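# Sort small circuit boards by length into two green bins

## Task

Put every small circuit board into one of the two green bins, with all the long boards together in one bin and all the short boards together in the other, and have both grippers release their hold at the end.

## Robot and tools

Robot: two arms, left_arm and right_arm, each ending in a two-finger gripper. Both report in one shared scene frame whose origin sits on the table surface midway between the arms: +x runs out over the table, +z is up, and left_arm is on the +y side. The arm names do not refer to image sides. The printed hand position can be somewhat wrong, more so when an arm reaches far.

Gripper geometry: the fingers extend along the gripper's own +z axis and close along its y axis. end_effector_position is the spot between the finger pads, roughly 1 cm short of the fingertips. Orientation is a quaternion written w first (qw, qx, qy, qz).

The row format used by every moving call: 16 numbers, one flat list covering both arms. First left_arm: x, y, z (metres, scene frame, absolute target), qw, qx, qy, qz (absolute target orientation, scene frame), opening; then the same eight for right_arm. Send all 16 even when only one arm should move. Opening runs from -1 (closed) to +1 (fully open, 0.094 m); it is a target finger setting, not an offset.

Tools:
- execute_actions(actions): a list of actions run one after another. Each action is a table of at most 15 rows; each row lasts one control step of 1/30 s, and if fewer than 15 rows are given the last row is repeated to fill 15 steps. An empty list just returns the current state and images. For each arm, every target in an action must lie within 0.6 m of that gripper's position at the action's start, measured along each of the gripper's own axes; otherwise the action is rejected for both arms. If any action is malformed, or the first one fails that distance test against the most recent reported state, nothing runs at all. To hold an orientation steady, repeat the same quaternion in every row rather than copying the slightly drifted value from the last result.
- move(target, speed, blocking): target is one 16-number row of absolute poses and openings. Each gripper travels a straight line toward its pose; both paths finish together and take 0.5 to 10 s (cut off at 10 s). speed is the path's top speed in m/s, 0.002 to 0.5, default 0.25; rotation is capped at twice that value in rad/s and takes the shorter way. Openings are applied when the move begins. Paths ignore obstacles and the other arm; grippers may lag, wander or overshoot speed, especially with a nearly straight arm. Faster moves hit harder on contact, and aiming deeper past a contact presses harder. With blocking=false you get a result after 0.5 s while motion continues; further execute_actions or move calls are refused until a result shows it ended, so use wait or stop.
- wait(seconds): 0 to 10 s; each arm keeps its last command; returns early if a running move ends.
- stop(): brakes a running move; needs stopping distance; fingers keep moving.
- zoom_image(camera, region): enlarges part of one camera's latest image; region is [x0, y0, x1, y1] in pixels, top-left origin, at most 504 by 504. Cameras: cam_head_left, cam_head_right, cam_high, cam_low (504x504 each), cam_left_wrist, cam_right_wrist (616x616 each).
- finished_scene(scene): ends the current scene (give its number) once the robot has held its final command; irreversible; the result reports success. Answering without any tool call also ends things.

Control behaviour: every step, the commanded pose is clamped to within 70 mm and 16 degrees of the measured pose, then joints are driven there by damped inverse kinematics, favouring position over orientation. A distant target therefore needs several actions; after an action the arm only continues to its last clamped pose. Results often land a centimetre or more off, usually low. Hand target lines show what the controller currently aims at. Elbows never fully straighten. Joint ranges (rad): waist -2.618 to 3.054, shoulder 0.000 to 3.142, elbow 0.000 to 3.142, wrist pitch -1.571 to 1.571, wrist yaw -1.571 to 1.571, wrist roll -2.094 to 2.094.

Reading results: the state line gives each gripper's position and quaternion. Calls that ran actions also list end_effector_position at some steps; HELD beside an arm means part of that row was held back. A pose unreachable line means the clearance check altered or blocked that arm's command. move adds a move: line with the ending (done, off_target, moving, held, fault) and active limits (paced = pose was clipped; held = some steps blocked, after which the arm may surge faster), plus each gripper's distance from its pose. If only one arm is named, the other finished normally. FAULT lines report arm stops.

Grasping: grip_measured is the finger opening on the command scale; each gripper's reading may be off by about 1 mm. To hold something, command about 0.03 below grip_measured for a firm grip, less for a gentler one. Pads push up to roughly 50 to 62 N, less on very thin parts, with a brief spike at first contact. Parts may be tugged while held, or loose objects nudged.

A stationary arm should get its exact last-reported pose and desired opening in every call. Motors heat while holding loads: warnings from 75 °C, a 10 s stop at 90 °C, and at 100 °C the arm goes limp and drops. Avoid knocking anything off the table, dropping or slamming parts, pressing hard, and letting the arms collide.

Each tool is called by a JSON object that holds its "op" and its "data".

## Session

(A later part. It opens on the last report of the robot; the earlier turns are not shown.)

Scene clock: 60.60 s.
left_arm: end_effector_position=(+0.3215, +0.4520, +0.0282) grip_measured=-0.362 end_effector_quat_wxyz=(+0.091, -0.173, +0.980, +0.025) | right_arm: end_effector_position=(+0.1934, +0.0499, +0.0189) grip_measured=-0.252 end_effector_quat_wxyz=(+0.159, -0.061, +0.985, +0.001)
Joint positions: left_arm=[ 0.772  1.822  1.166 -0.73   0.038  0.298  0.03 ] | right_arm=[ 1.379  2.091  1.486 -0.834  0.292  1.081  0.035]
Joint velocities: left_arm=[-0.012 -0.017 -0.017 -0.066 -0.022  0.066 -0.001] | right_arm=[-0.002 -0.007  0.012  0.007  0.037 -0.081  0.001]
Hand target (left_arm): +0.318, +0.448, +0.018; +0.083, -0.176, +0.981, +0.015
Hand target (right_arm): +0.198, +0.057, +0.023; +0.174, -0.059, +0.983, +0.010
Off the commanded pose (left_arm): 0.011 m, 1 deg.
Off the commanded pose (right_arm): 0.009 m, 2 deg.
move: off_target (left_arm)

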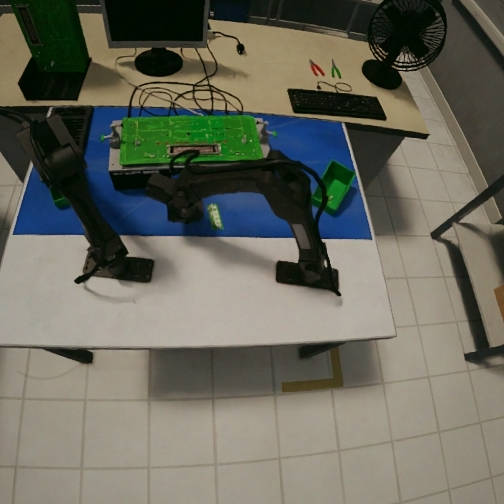

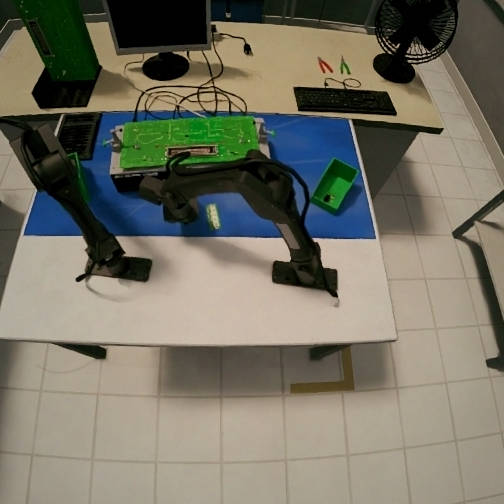

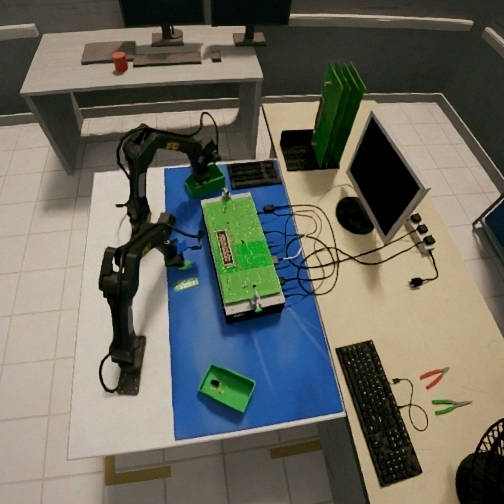

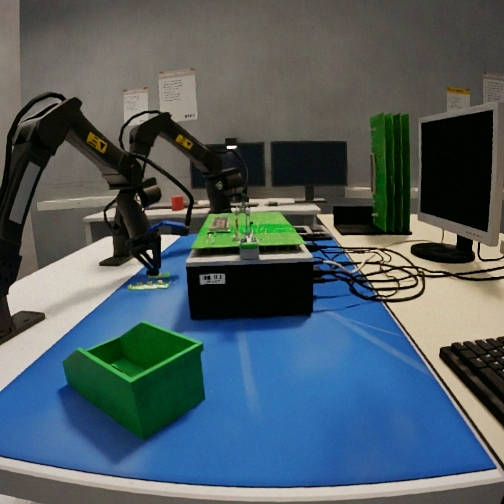

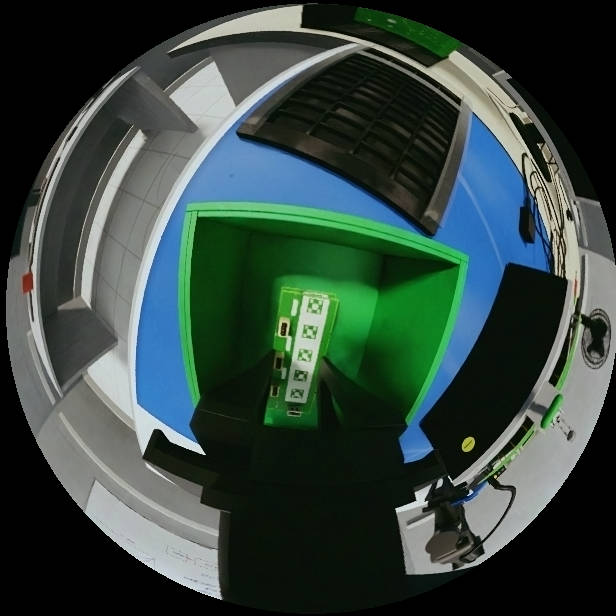

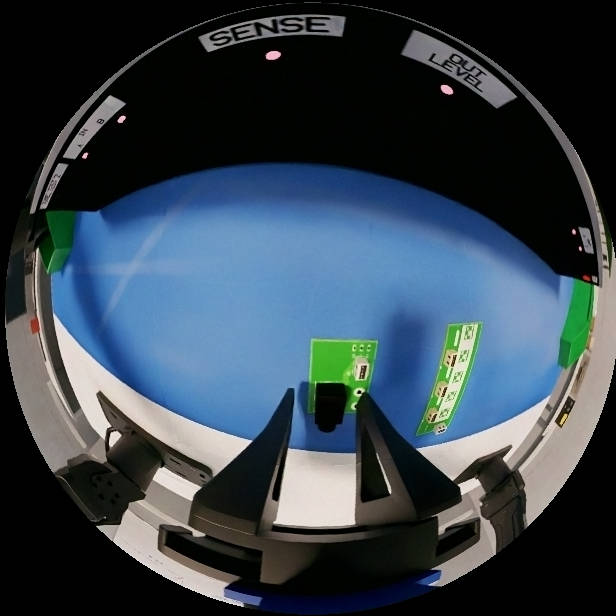

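{"op": "execute_actions", "data": {"actions": [[[0.318,0.448,0.018,0.0836,-0.176,0.9808,0.015,-0.35,0.198,0.057,0.023,0.1738,-0.0591,0.9829,0.0104,-0.30],[0.318,0.448,0.018,0.0836,-0.176,0.9808,0.015,-0.32,0.198,0.057,0.023,0.1738,-0.0591,0.9829,0.0104,-0.35],[0.318,0.448,0.018,0.0836,-0.176,0.9808,0.015,-0.28,0.198,0.057,0.023,0.1738,-0.0591,0.9829,0.0104,-0.40],[0.318,0.448,0.018,0.0836,-0.176,0.9808,0.015,-0.24,0.198,0.057,0.023,0.1738,-0.0591,0.9829,0.0104,-0.45],[0.318,0.448,0.018,0.0836,-0.176,0.9808,0.015,-0.19,0.198,0.057,0.023,0.1738,-0.0591,0.9829,0.0104,-0.50],[0.318,0.448,0.018,0.0836,-0.176,0.9808,0.015,-0.15,0.198,0.057,0.023,0.1738,-0.0591,0.9829,0.0104,-0.55],[0.318,0.448,0.020,0.0836,-0.176,0.9808,0.015,-0.15,0.198,0.057,0.023,0.1738,-0.0591,0.9829,0.0104,-0.60],[0.318,0.448,0.023,0.0836,-0.176,0.9808,0.015,-0.15,0.198,0.057,0.023,0.1738,-0.0591,0.9829,0.0104,-0.65],[0.3185,0.4485,0.027,0.0836,-0.176,0.9808,0.015,-0.15,0.198,0.057,0.023,0.1738,-0.0591,0.9829,0.0104,-0.69],[0.319,0.449,0.032,0.0836,-0.176,0.9808,0.015,-0.15,0.198,0.057,0.023,0.1738,-0.0591,0.9829,0.0104,-0.73],[0.319,0.449,0.037,0.0836,-0.176,0.9808,0.015,-0.15,0.198,0.057,0.023,0.1738,-0.0591,0.9829,0.0104,-0.77],[0.319,0.449,0.042,0.0836,-0.176,0.9808,0.015,-0.15,0.198,0.057,0.023,0.1738,-0.0591,0.9829,0.0104,-0.77],[0.319,0.449,0.046,0.0836,-0.176,0.9808,0.015,-0.15,0.198,0.057,0.023,0.1738,-0.0591,0.9829,0.0104,-0.77],[0.319,0.449,0.049,0.0836,-0.176,0.9808,0.015,-0.15,0.198,0.057,0.023,0.1738,-0.0591,0.9829,0.0104,-0.77],[0.319,0.449,0.050,0.0836,-0.176,0.9808,0.015,-0.15,0.198,0.057,0.023,0.1738,-0.0591,0.9829,0.0104,-0.77]]]}}

{"op": "wait", "data": {"seconds": 0}}

Scene clock: 63.37 s.
left_arm: end_effector_position=(+0.3164, +0.4471, +0.0311) grip_measured=-0.152 end_effector_quat_wxyz=(+0.076, -0.173, +0.982, +0.015) | right_arm: end_effector_position=(+0.1937, +0.0503, +0.0190) grip_measured=-0.740 end_effector_quat_wxyz=(+0.160, -0.061, +0.985, +0.002)
Joint positions: left_arm=[ 0.772  1.821  1.183 -0.783  0.043  0.298  0.04 ] | right_arm=[ 1.379  2.091  1.486 -0.832  0.293  1.081  0.012]
Joint velocities: left_arm=[ 0.012 -0.022  0.168 -0.33   0.022  0.037 -0.   ] | right_arm=[ 0.002 -0.007 -0.012  0.051  0.007  0.022 -0.   ]
Hand target (left_arm): +0.319, +0.449, +0.049; +0.085, -0.176, +0.981, +0.016
Hand target (right_arm): +0.198, +0.057, +0.023; +0.174, -0.059, +0.983, +0.010
Off the commanded pose (left_arm): 0.019 m, 1 deg.
Off the commanded pose (right_arm): 0.009 m, 2 deg.
Step readings (end_effector_position):
0: left_arm (+0.3215, +0.4520, +0.0282) | right_arm (+0.1936, +0.0503, +0.0190)
1: left_arm (+0.3216, +0.4519, +0.0282) | right_arm (+0.1936, +0.0503, +0.0190)
2: left_arm (+0.3216, +0.4519, +0.0282) | right_arm (+0.1936, +0.0503, +0.0190)
4: left_arm (+0.3216, +0.4519, +0.0282) | right_arm (+0.1936, +0.0503, +0.0190)
8: left_arm (+0.3220, +0.4517, +0.0282) | right_arm (+0.1936, +0.0503, +0.0190)
15: end_effector_position above

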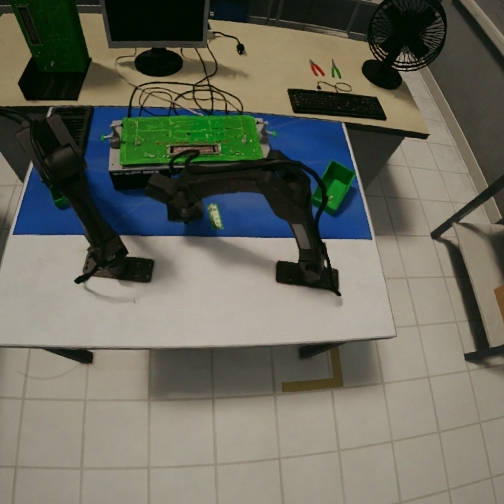

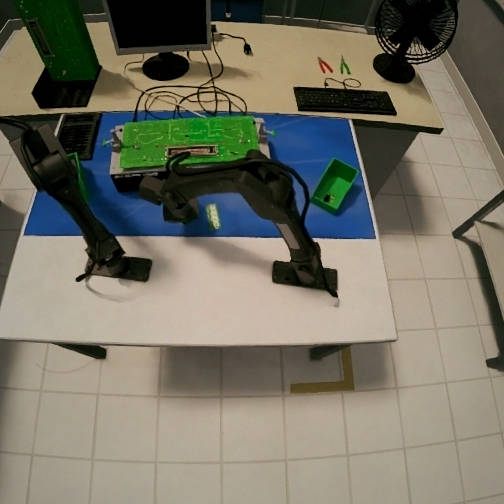

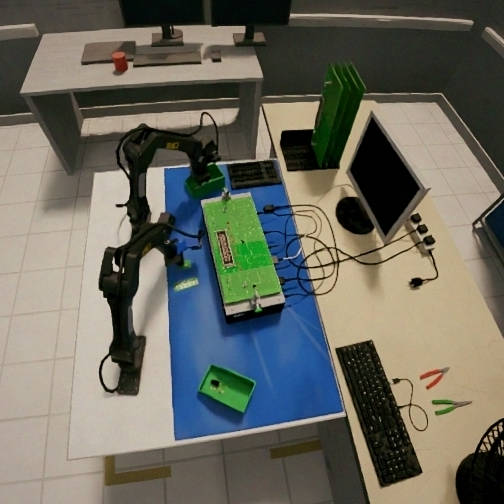

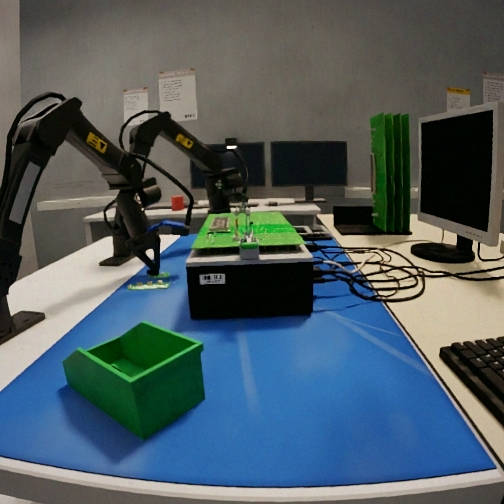

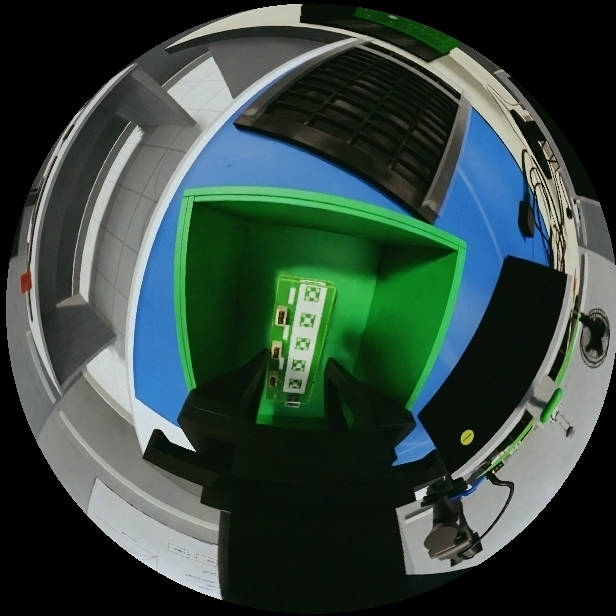

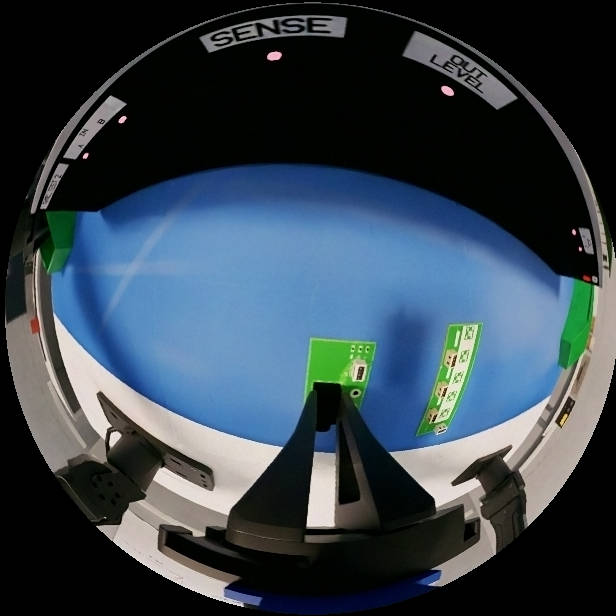

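Scene clock: 63.37 s.
left_arm: end_effector_position=(+0.3164, +0.4471, +0.0311) grip_measured=-0.152 end_effector_quat_wxyz=(+0.076, -0.173, +0.982, +0.015) | right_arm: end_effector_position=(+0.1937, +0.0503, +0.0190) grip_measured=-0.740 end_effector_quat_wxyz=(+0.160, -0.061, +0.985, +0.002)
Joint positions: left_arm=[ 0.772  1.821  1.183 -0.783  0.043  0.298  0.04 ] | right_arm=[ 1.379  2.091  1.486 -0.832  0.293  1.081  0.012]
Joint velocities: left_arm=[ 0.012 -0.022  0.168 -0.33   0.022  0.037 -0.   ] | right_arm=[ 0.002 -0.007 -0.012  0.051  0.007  0.022 -0.   ]
Hand target (left_arm): +0.319, +0.449, +0.049; +0.085, -0.176, +0.981, +0.016
Hand target (right_arm): +0.198, +0.057, +0.023; +0.174, -0.059, +0.983, +0.010
Off the commanded pose (left_arm): 0.019 m, 1 deg.
Off the commanded pose (right_arm): 0.009 m, 2 deg.

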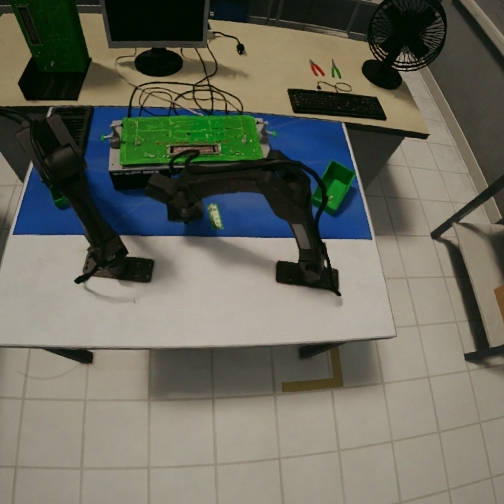

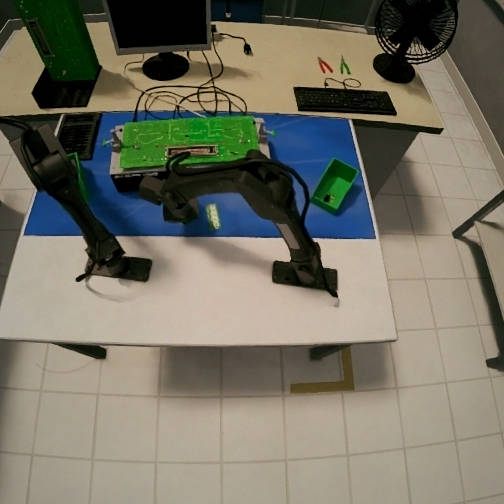

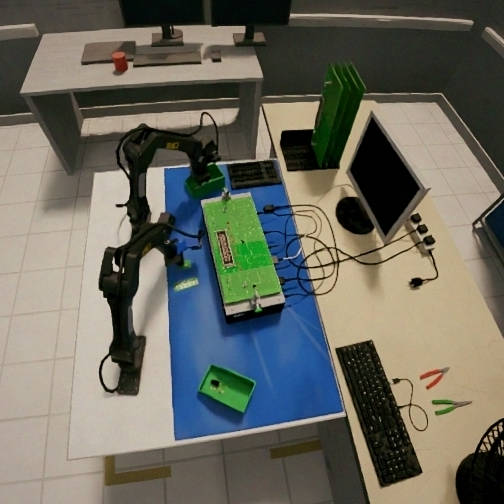

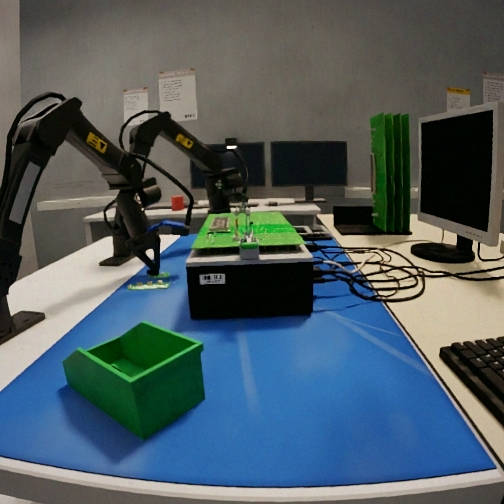

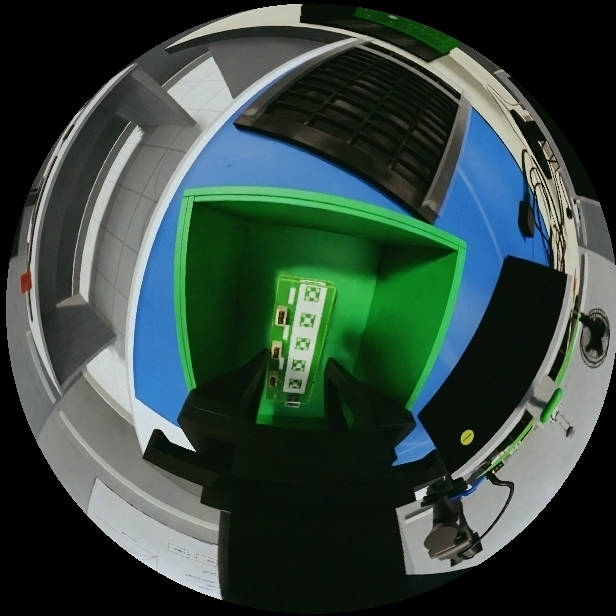

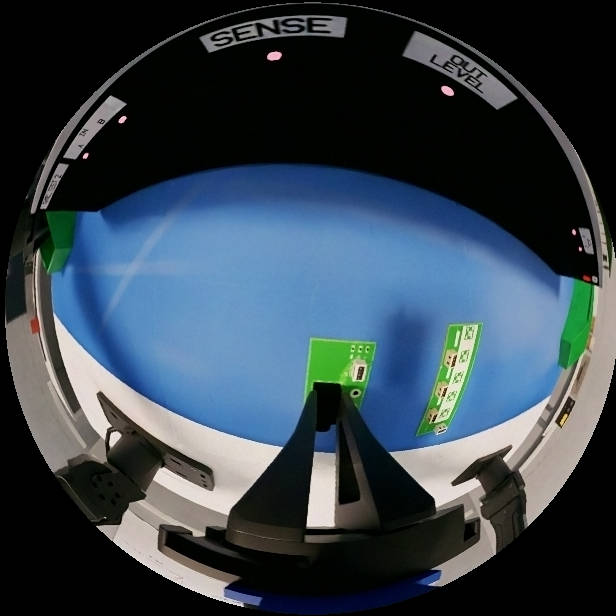

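{"op": "execute_actions", "data": {"actions": [[[0.319,0.449,0.0508,0.0836,-0.176,0.9808,0.015,-0.15,0.198,0.057,0.0236,0.1738,-0.059,0.9829,0.0104,-0.77],[0.319,0.449,0.0529,0.0836,-0.176,0.9808,0.015,-0.15,0.198,0.057,0.0254,0.1738,-0.059,0.9829,0.0104,-0.77],[0.319,0.449,0.0563,0.0836,-0.176,0.9808,0.015,-0.15,0.198,0.057,0.0282,0.1738,-0.059,0.9829,0.0104,-0.77],[0.319,0.449,0.0606,0.0836,-0.176,0.9808,0.015,-0.15,0.198,0.057,0.0319,0.1738,-0.059,0.9829,0.0104,-0.77],[0.319,0.449,0.0658,0.0836,-0.176,0.9808,0.015,-0.15,0.198,0.0564,0.0364,0.1738,-0.0587,0.983,0.0104,-0.77],[0.319,0.449,0.0715,0.0836,-0.176,0.9808,0.015,-0.15,0.198,0.0545,0.0416,0.1738,-0.0575,0.983,0.0102,-0.77],[0.319,0.449,0.0777,0.0836,-0.176,0.9808,0.015,-0.15,0.198,0.0515,0.0474,0.1738,-0.0554,0.9831,0.0098,-0.77],[0.319,0.449,0.084,0.0836,-0.176,0.9808,0.015,-0.15,0.198,0.0473,0.0537,0.1739,-0.0527,0.9833,0.0093,-0.77],[0.3186,0.4484,0.0903,0.0836,-0.1759,0.9808,0.015,-0.15,0.1981,0.0418,0.0602,0.1739,-0.049,0.9835,0.0087,-0.77],[0.3175,0.4466,0.0965,0.0836,-0.1756,0.9808,0.015,-0.15,0.1983,0.0351,0.0671,0.1739,-0.0446,0.9837,0.0079,-0.77],[0.3156,0.4436,0.1022,0.0836,-0.1751,0.9809,0.0149,-0.15,0.1985,0.0272,0.074,0.174,-0.0394,0.9839,0.007,-0.77],[0.313,0.4394,0.1074,0.0836,-0.1745,0.981,0.0149,-0.15,0.1988,0.0181,0.0809,0.174,-0.0334,0.9841,0.0059,-0.77],[0.3097,0.434,0.1117,0.0836,-0.1736,0.9812,0.0148,-0.15,0.1993,0.0077,0.0878,0.174,-0.0266,0.9843,0.0047,-0.77],[0.3058,0.4274,0.1151,0.0836,-0.1725,0.9814,0.0147,-0.15,0.1999,-0.0038,0.0943,0.1741,-0.0189,0.9845,0.0033,-0.77],[0.3014,0.4197,0.1172,0.0837,-0.1712,0.9816,0.0146,-0.15,0.2008,-0.016,0.1006,0.1741,-0.0109,0.9846,0.0019,-0.77]],
[[0.2964,0.4107,0.118,0.0837,-0.1698,0.9818,0.0145,-0.15,0.2018,-0.0282,0.1064,0.1741,-0.0029,0.9847,0.0005,-0.77],[0.2909,0.4005,0.118,0.0837,-0.1681,0.9821,0.0143,-0.15,0.203,-0.0403,0.1116,0.1741,0.0051,0.9847,-0.0009,-0.77],[0.2852,0.3891,0.118,0.0837,-0.1663,0.9824,0.0142,-0.15,0.2043,-0.0525,0.1161,0.1741,0.0132,0.9846,-0.0023,-0.77],[0.2794,0.3771,0.118,0.0837,-0.1644,0.9828,0.014,-0.15,0.2058,-0.0647,0.1198,0.1741,0.0212,0.9845,-0.0037,-0.77],[0.2739,0.3651,0.118,0.0838,-0.1624,0.9831,0.0138,-0.15,0.2074,-0.0768,0.1226,0.174,0.0292,0.9843,-0.0052,-0.77],[0.2688,0.3532,0.118,0.0838,-0.1605,0.9834,0.0137,-0.15,0.2092,-0.089,0.1244,0.174,0.0373,0.984,-0.0066,-0.77],[0.2639,0.3412,0.118,0.0838,-0.1585,0.9837,0.0135,-0.15,0.2111,-0.1012,0.125,0.1739,0.0453,0.9837,-0.008,-0.77],[0.2593,0.3292,0.118,0.0838,-0.1566,0.984,0.0133,-0.15,0.2132,-0.1133,0.125,0.1738,0.0533,0.9833,-0.0094,-0.77],[0.255,0.3173,0.118,0.0839,-0.1547,0.9843,0.0132,-0.13,0.2155,-0.1255,0.125,0.1738,0.0613,0.9828,-0.0108,-0.77],[0.251,0.3053,0.118,0.0839,-0.1527,0.9846,0.013,-0.11,0.2179,-0.1377,0.125,0.1737,0.0694,0.9823,-0.0123,-0.77],[0.2472,0.2933,0.118,0.0839,-0.1508,0.9849,0.0128,-0.09,0.2204,-0.1499,0.125,0.1736,0.0773,0.9817,-0.0137,-0.77],[0.2437,0.2814,0.118,0.0839,-0.1488,0.9852,0.0127,-0.07,0.2232,-0.162,0.125,0.1734,0.0854,0.981,-0.0151,-0.77],[0.2404,0.2694,0.118,0.084,-0.1469,0.9855,0.0125,-0.05,0.226,-0.1742,0.125,0.1733,0.0933,0.9803,-0.0165,-0.77],[0.2374,0.2574,0.118,0.084,-0.1449,0.9858,0.0124,-0.03,0.2291,-0.1863,0.125,0.1732,0.1013,0.9795,-0.0179,-0.77],[0.2346,0.2454,0.118,0.084,-0.143,0.9861,0.0122,-0.01,0.2323,-0.1985,0.125,0.173,0.1094,0.9786,-0.0193,-0.77]],
[[0.232,0.2334,0.118,0.084,-0.1411,0.9864,0.012,0.01,0.2356,-0.2107,0.125,0.1729,0.1173,0.9777,-0.0207,-0.77],[0.2296,0.2214,0.118,0.0841,-0.1391,0.9866,0.0119,0.03,0.2391,-0.2228,0.125,0.1727,0.1253,0.9767,-0.0222,-0.77],[0.2274,0.2095,0.118,0.0841,-0.1372,0.9869,0.0117,0.05,0.2427,-0.235,0.125,0.1725,0.1332,0.9756,-0.0236,-0.77],[0.2254,0.1975,0.118,0.0841,-0.1353,0.9872,0.0115,0.07,0.2465,-0.2471,0.125,0.1723,0.1412,0.9745,-0.025,-0.77],[0.2236,0.1855,0.118,0.0841,-0.1333,0.9874,0.0114,0.09,0.2505,-0.2593,0.125,0.1721,0.1491,0.9733,-0.0264,-0.77],[0.2219,0.1736,0.118,0.0842,-0.1314,0.9877,0.0112,0.11,0.2546,-0.2715,0.125,0.1719,0.1571,0.9721,-0.0278,-0.77],[0.2204,0.1616,0.1175,0.0842,-0.1294,0.988,0.011,0.13,0.2589,-0.2837,0.125,0.1716,0.1649,0.9708,-0.0292,-0.77],[0.2191,0.1496,0.1162,0.0842,-0.1275,0.9882,0.0109,0.15,0.2633,-0.2958,0.125,0.1714,0.1729,0.9694,-0.0306,-0.77],[0.2179,0.1376,0.1141,0.0842,-0.1256,0.9885,0.0107,0.17,0.2679,-0.308,0.125,0.1711,0.1807,0.968,-0.032,-0.77],[0.2169,0.1256,0.1114,0.0842,-0.1236,0.9887,0.0105,0.17,0.2726,-0.3202,0.125,0.1709,0.1887,0.9665,-0.0334,-0.77],[0.216,0.1136,0.108,0.0843,-0.1217,0.9889,0.0104,0.17,0.2775,-0.3323,0.125,0.1706,0.1966,0.9649,-0.0348,-0.77],[0.2152,0.1017,0.1041,0.0843,-0.1197,0.9892,0.0102,0.17,0.2826,-0.3445,0.125,0.1703,0.2044,0.9633,-0.0361,-0.77],[0.2145,0.0897,0.0998,0.0843,-0.1178,0.9894,0.01,0.17,0.2878,-0.3567,0.125,0.17,0.2123,0.9615,-0.0375,-0.77],[0.2139,0.0777,0.0952,0.0843,-0.1158,0.9896,0.0099,0.17,0.2931,-0.3688,0.125,0.1697,0.2201,0.9598,-0.0389,-0.77],[0.2134,0.0658,0.0903,0.0843,-0.1139,0.9899,0.0097,0.17,0.2986,-0.381,0.125,0.1694,0.2279,0.958,-0.0403,-0.77]],
[[0.2131,0.0538,0.0852,0.0844,-0.112,0.9901,0.0095,0.17,0.3043,-0.3932,0.125,0.169,0.2357,0.9561,-0.0417,-0.77],[0.2127,0.0418,0.08,0.0844,-0.11,0.9903,0.0094,0.17,0.3099,-0.4047,0.125,0.1687,0.2431,0.9542,-0.043,-0.77],[0.2125,0.0299,0.0748,0.0844,-0.1081,0.9905,0.0092,0.17,0.3149,-0.4151,0.125,0.1684,0.2497,0.9525,-0.0442,-0.77],[0.2123,0.0179,0.0697,0.0844,-0.1061,0.9907,0.009,0.17,0.3195,-0.4242,0.125,0.1681,0.2555,0.951,-0.0452,-0.77],[0.2122,0.0059,0.0648,0.0844,-0.1042,0.9909,0.0089,0.17,0.3235,-0.4321,0.125,0.1679,0.2606,0.9496,-0.0461,-0.77],[0.2121,-0.0055,0.0602,0.0845,-0.1024,0.9911,0.0087,0.17,0.327,-0.4388,0.125,0.1677,0.2648,0.9484,-0.0468,-0.77],[0.212,-0.0157,0.0559,0.0845,-0.1007,0.9913,0.0086,0.17,0.3298,-0.4443,0.124,0.1675,0.2683,0.9474,-0.0474,-0.77],[0.212,-0.0247,0.052,0.0845,-0.0993,0.9914,0.0085,0.17,0.3321,-0.4485,0.1212,0.1674,0.271,0.9467,-0.0479,-0.77],[0.212,-0.0324,0.0486,0.0845,-0.098,0.9916,0.0084,0.17,0.3337,-0.4515,0.1172,0.1673,0.273,0.9461,-0.0483,-0.77],[0.212,-0.039,0.0459,0.0845,-0.0969,0.9917,0.0083,0.17,0.3347,-0.4534,0.1125,0.1672,0.2741,0.9458,-0.0485,-0.77],[0.212,-0.0444,0.0438,0.0845,-0.096,0.9918,0.0082,0.17,0.335,-0.454,0.1075,0.1672,0.2745,0.9457,-0.0485,-0.77],[0.212,-0.0486,0.0425,0.0845,-0.0954,0.9918,0.0081,0.17,0.335,-0.454,0.1028,0.1672,0.2745,0.9457,-0.0485,-0.77],[0.212,-0.0516,0.042,0.0845,-0.0949,0.9919,0.0081,0.17,0.335,-0.454,0.0988,0.1672,0.2745,0.9457,-0.0485,-0.77],[0.212,-0.0534,0.042,0.0845,-0.0946,0.9919,0.0081,0.17,0.335,-0.454,0.096,0.1672,0.2745,0.9457,-0.0485,-0.77],[0.212,-0.054,0.042,0.0845,-0.0945,0.9919,0.0081,0.17,0.335,-0.454,0.095,0.1672,0.2745,0.9457,-0.0485,-0.77]]]}}

Scene clock: 75.77 s.
left_arm: end_effector_position=(+0.2028, -0.0434, +0.0370) grip_measured=+0.168 end_effector_quat_wxyz=(+0.062, -0.073, +0.995, +0.014) | right_arm: end_effector_position=(+0.3258, -0.4500, +0.0967) grip_measured=-0.740 end_effector_quat_wxyz=(+0.144, +0.284, +0.946, -0.052)
Joint positions: left_arm=[-0.97   1.829  1.224 -0.943 -0.126 -1.236  0.055] | right_arm=[-0.166  1.59   1.155 -0.842  0.095  0.249  0.012]
Joint velocities: left_arm=[-0.095  0.325  0.291  0.11  -0.037 -0.33   0.001] | right_arm=[-0.007  0.125 -0.012  0.256 -0.154 -0.125 -0.001]
Hand target (left_arm): +0.212, -0.054, +0.044; +0.083, -0.094, +0.992, +0.004
Hand target (right_arm): +0.335, -0.453, +0.094; +0.166, +0.275, +0.946, -0.047
Off the commanded pose (left_arm): 0.015 m, 4 deg.
Off the commanded pose (right_arm): 0.010 m, 3 deg.
Step readings (end_effector_position; steps 1 to 15: 1st action; 16 to 30: 2nd action; 31 to 45: 3rd action; 46 to 60: 4th action):
0: left_arm (+0.3144, +0.4456, +0.0381) | right_arm (+0.1937, +0.0503, +0.0190)
1: left_arm (+0.3143, +0.4455, +0.0381) | right_arm (+0.1937, +0.0503, +0.0190)
2: left_arm (+0.3140, +0.4452, +0.0380) | right_arm (+0.1937, +0.0503, +0.0190)
4: left_arm (+0.3132, +0.4447, +0.0395) | right_arm (+0.1937, +0.0503, +0.0190)
8: left_arm (+0.3158, +0.4467, +0.0542) | right_arm (+0.1925, +0.0471, +0.0203)
15: left_arm (+0.3163, +0.4441, +0.1015) | right_arm (+0.1954, +0.0280, +0.0715)
16: left_arm (+0.3149, +0.4399, +0.1077) | right_arm (+0.1975, +0.0203, +0.0821)
17: left_arm (+0.3135, +0.4346, +0.1133) | right_arm (+0.2000, +0.0109, +0.0920)
19: left_arm (+0.3075, +0.4177, +0.1200) | right_arm (+0.2056, -0.0114, +0.1090)
23: left_arm (+0.2860, +0.3670, +0.1191) | right_arm (+0.2167, -0.0632, +0.1270)
30: left_arm (+0.2546, +0.2741, +0.1163) | right_arm (+0.2320, -0.1624, +0.1231)
31: left_arm (+0.2516, +0.2610, +0.1172) | right_arm (+0.2346, -0.1762, +0.1224)
32: left_arm (+0.2487, +0.2478, +0.1182) | right_arm (+0.2367, -0.1901, +0.1220)
34: left_arm (+0.2436, +0.2213, +0.1202) | right_arm (+0.2409, -0.2174, +0.1217)
38: left_arm (+0.2308, +0.1687, +0.1206) | right_arm (+0.2529, -0.2716, +0.1236)
45: left_arm (+0.1990, +0.0943, +0.0951) | right_arm (+0.2709, -0.3620, +0.1199)
46: left_arm (+0.1967, +0.0847, +0.0901) | right_arm (+0.2732, -0.3736, +0.1179)
47: left_arm (+0.1949, +0.0748, +0.0853) | right_arm (+0.2761, -0.3847, +0.1157)
49: left_arm (+0.1931, +0.0538, +0.0762) | right_arm (+0.2836, -0.4048, +0.1128)
53: left_arm (+0.1944, +0.0096, +0.0587) | right_arm (+0.3045, -0.4361, +0.1111)
60: end_effector_position above

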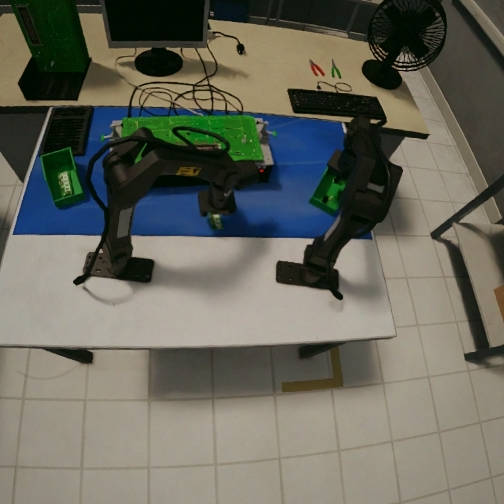

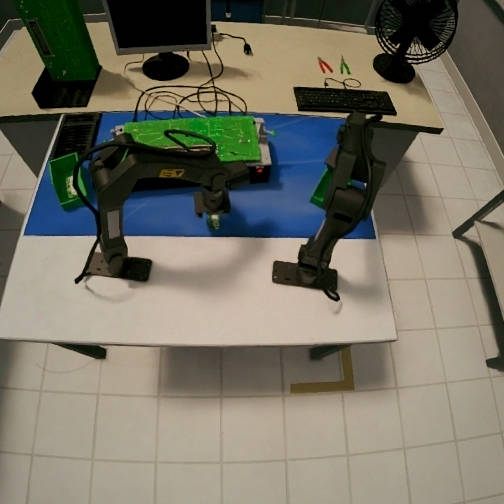

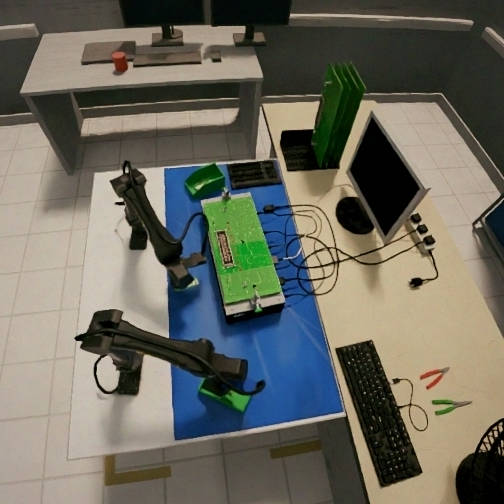

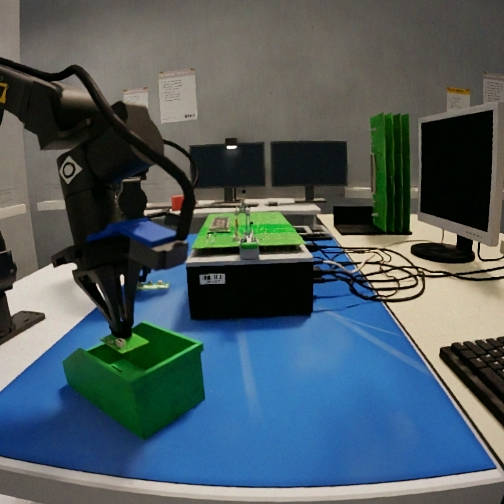

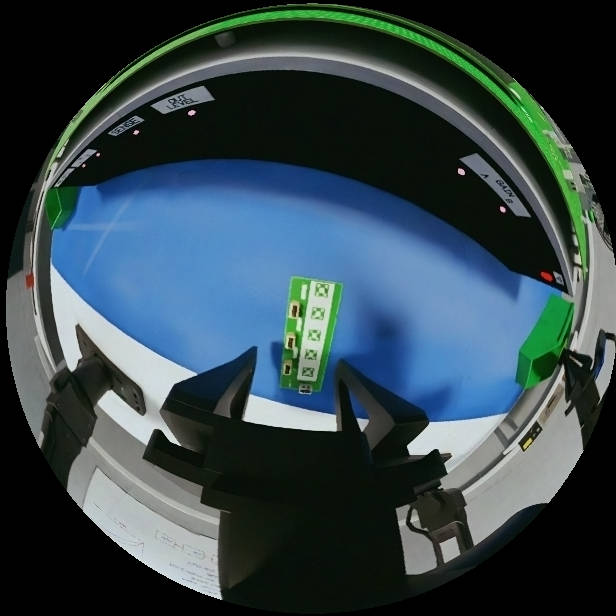

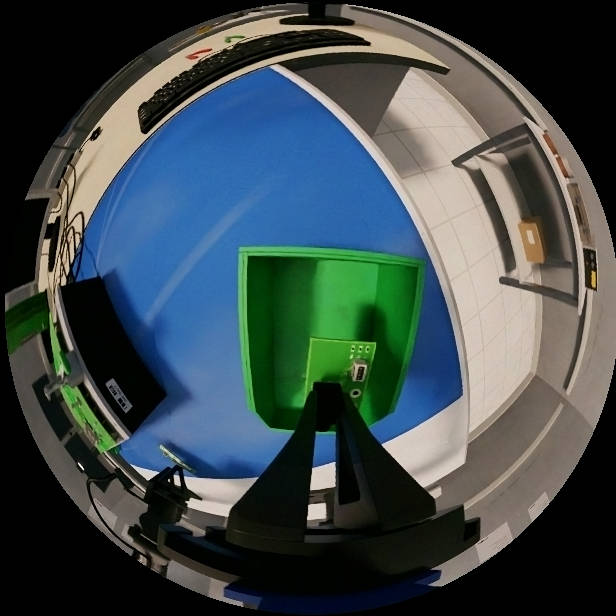

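{"op": "wait", "data": {"seconds": 0}}

Scene clock: 75.87 s.
left_arm: end_effector_position=(+0.2053, -0.0480, +0.0369) grip_measured=+0.168 end_effector_quat_wxyz=(+0.066, -0.081, +0.994, +0.011) | right_arm: end_effector_position=(+0.3311, -0.4504, +0.0966) grip_measured=-0.740 end_effector_quat_wxyz=(+0.153, +0.280, +0.947, -0.049)
Joint positions: left_arm=[-0.973  1.841  1.239 -0.937 -0.131 -1.255  0.055] | right_arm=[-0.166  1.595  1.155 -0.82   0.088  0.241  0.012]
Joint velocities: left_arm=[-0.012 -0.002  0.056  0.022 -0.11  -0.154 -0.001] | right_arm=[-0.002 -0.002 -0.007  0.139 -0.022 -0.022  0.   ]
Hand target (left_arm): +0.212, -0.054, +0.044; +0.083, -0.094, +0.992, +0.004
Hand target (right_arm): +0.335, -0.453, +0.094; +0.166, +0.275, +0.946, -0.047
Off the commanded pose (left_arm): 0.010 m, 3 deg.
Off the commanded pose (right_arm): 0.006 m, 2 deg.

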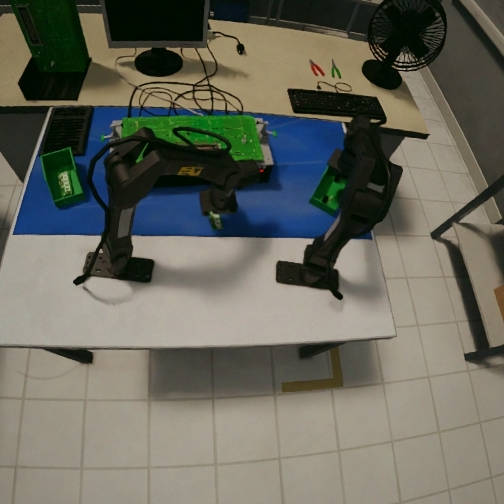

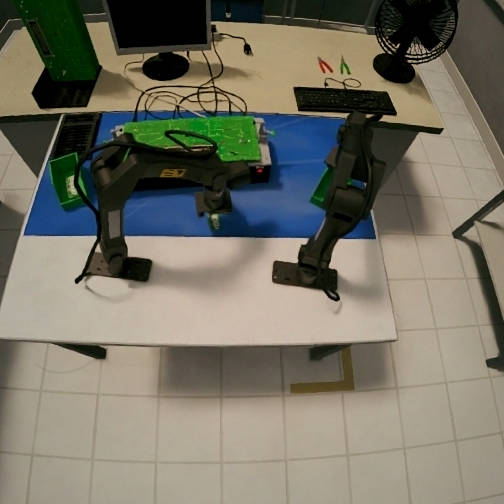

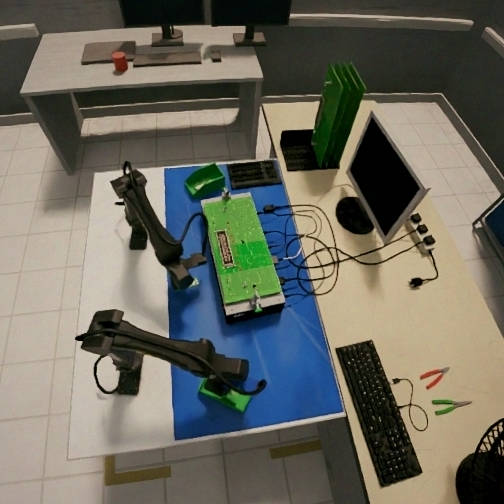

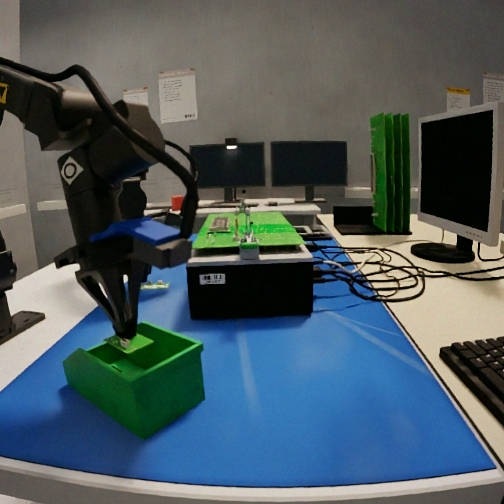

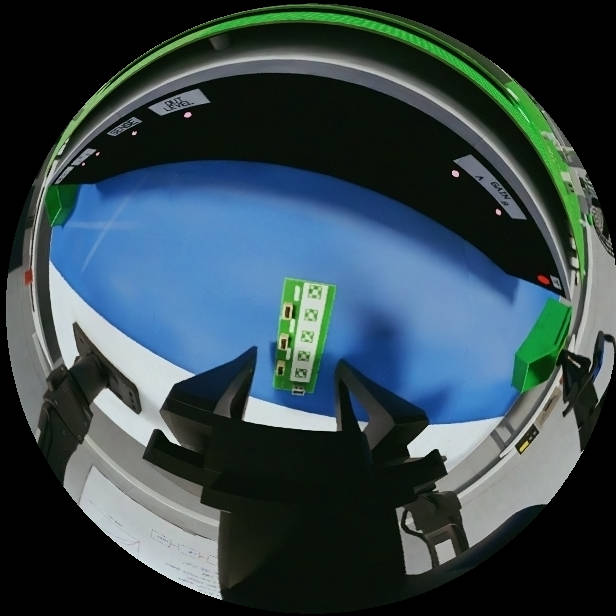

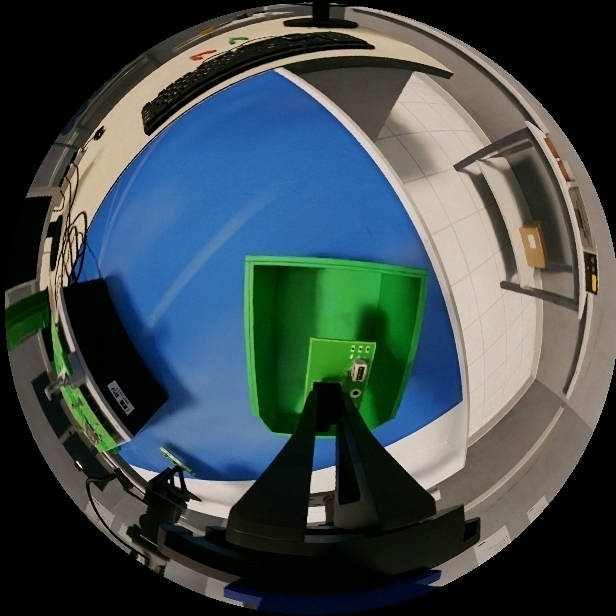

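{"op": "wait", "data": {"seconds": 0}}

{"op": "zoom_image", "data": {"camera": "cam_left_wrist", "region": [210, 250, 400, 440]}}

{"op": "zoom_image", "data": {"camera": "cam_right_wrist", "region": [220, 230, 450, 460]}}

Scene clock: 76.23 s.
left_arm: end_effector_position=(+0.2070, -0.0484, +0.0379) grip_measured=+0.168 end_effector_quat_wxyz=(+0.071, -0.091, +0.993, +0.010) | right_arm: end_effector_position=(+0.3359, -0.4510, +0.0981) grip_measured=-0.740 end_effector_quat_wxyz=(+0.163, +0.276, +0.946, -0.048)
Joint positions: left_arm=[-0.973  1.841  1.242 -0.937 -0.139 -1.273  0.055] | right_arm=[-0.166  1.595  1.155 -0.8    0.082  0.233  0.012]
Joint velocities: left_arm=[-0.002 -0.002 -0.002  0.051 -0.022 -0.037 -0.   ] | right_arm=[-0.002  0.002  0.007  0.037 -0.022 -0.051  0.001]
Hand target (left_arm): +0.212, -0.054, +0.044; +0.083, -0.094, +0.992, +0.004
Hand target (right_arm): +0.335, -0.453, +0.094; +0.166, +0.275, +0.946, -0.047
Off the commanded pose (left_arm): 0.009 m, 2 deg.
Off the commanded pose (right_arm): 0.004 m, 1 deg.

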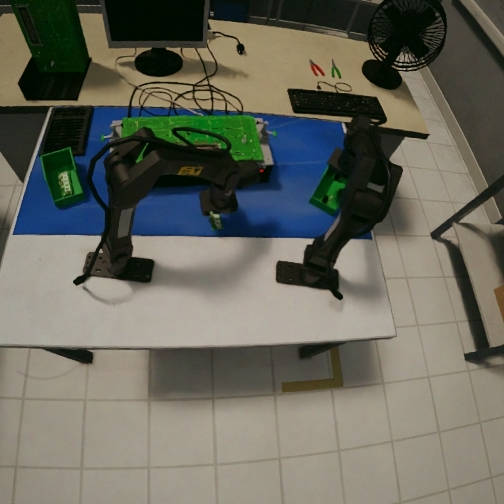

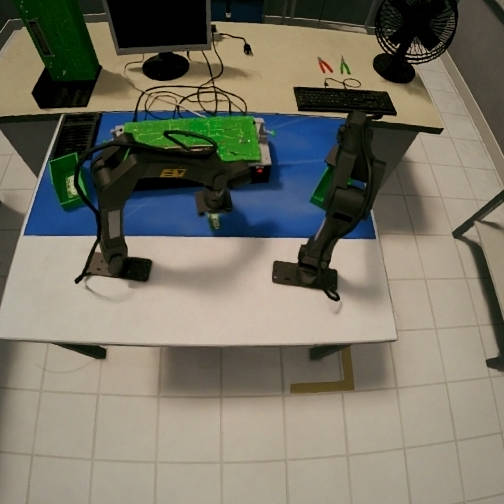

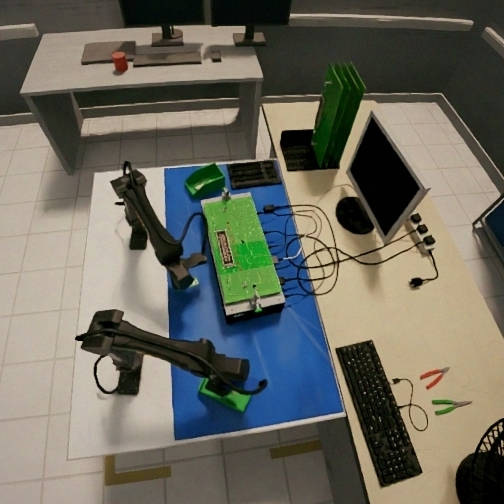

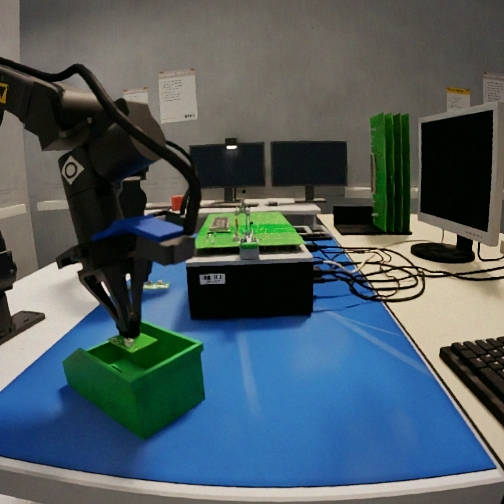

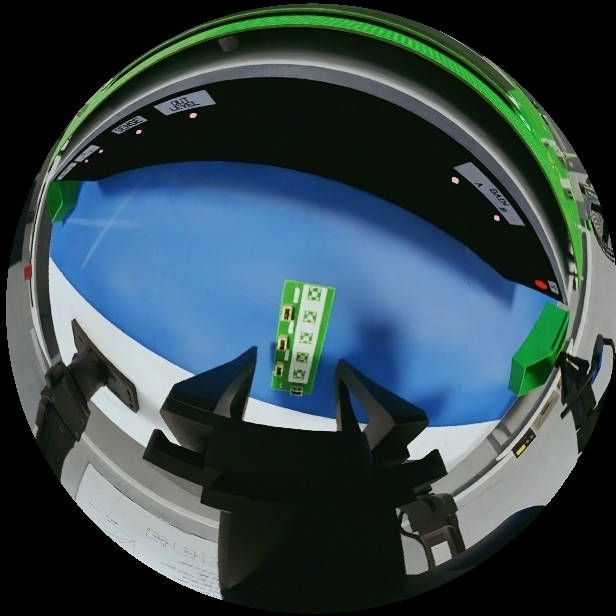

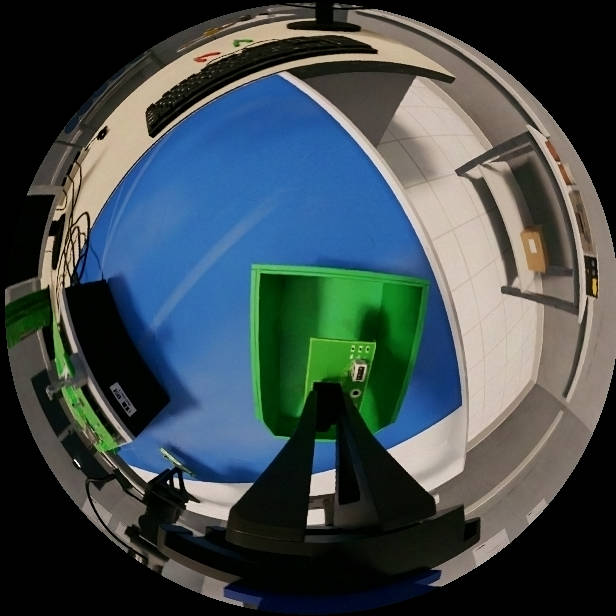

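Region (210, 250, 400, 440) of cam_left_wrist's 616x616 image, scaled by 2.653, with more detail than that image has.

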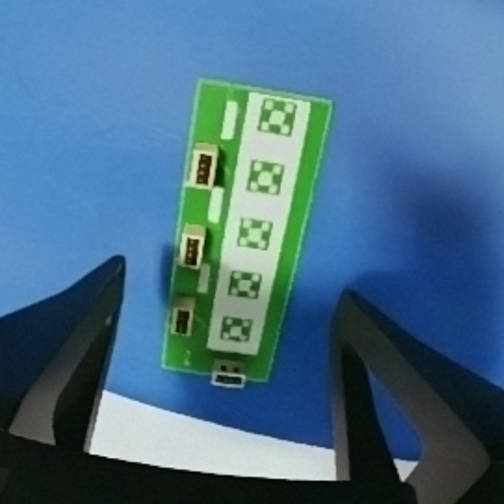

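Region (220, 230, 450, 460) of cam_right_wrist's 616x616 image, scaled by 2.191, with more detail than that image has.

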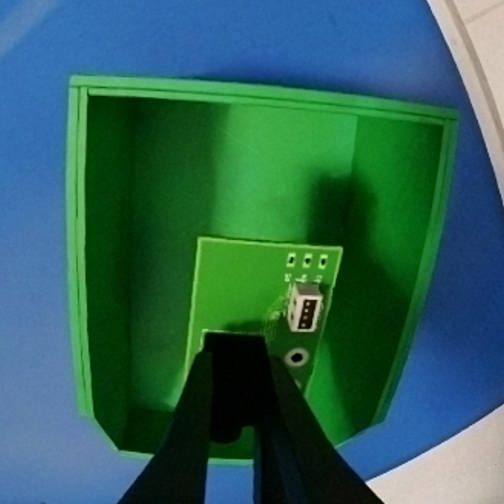

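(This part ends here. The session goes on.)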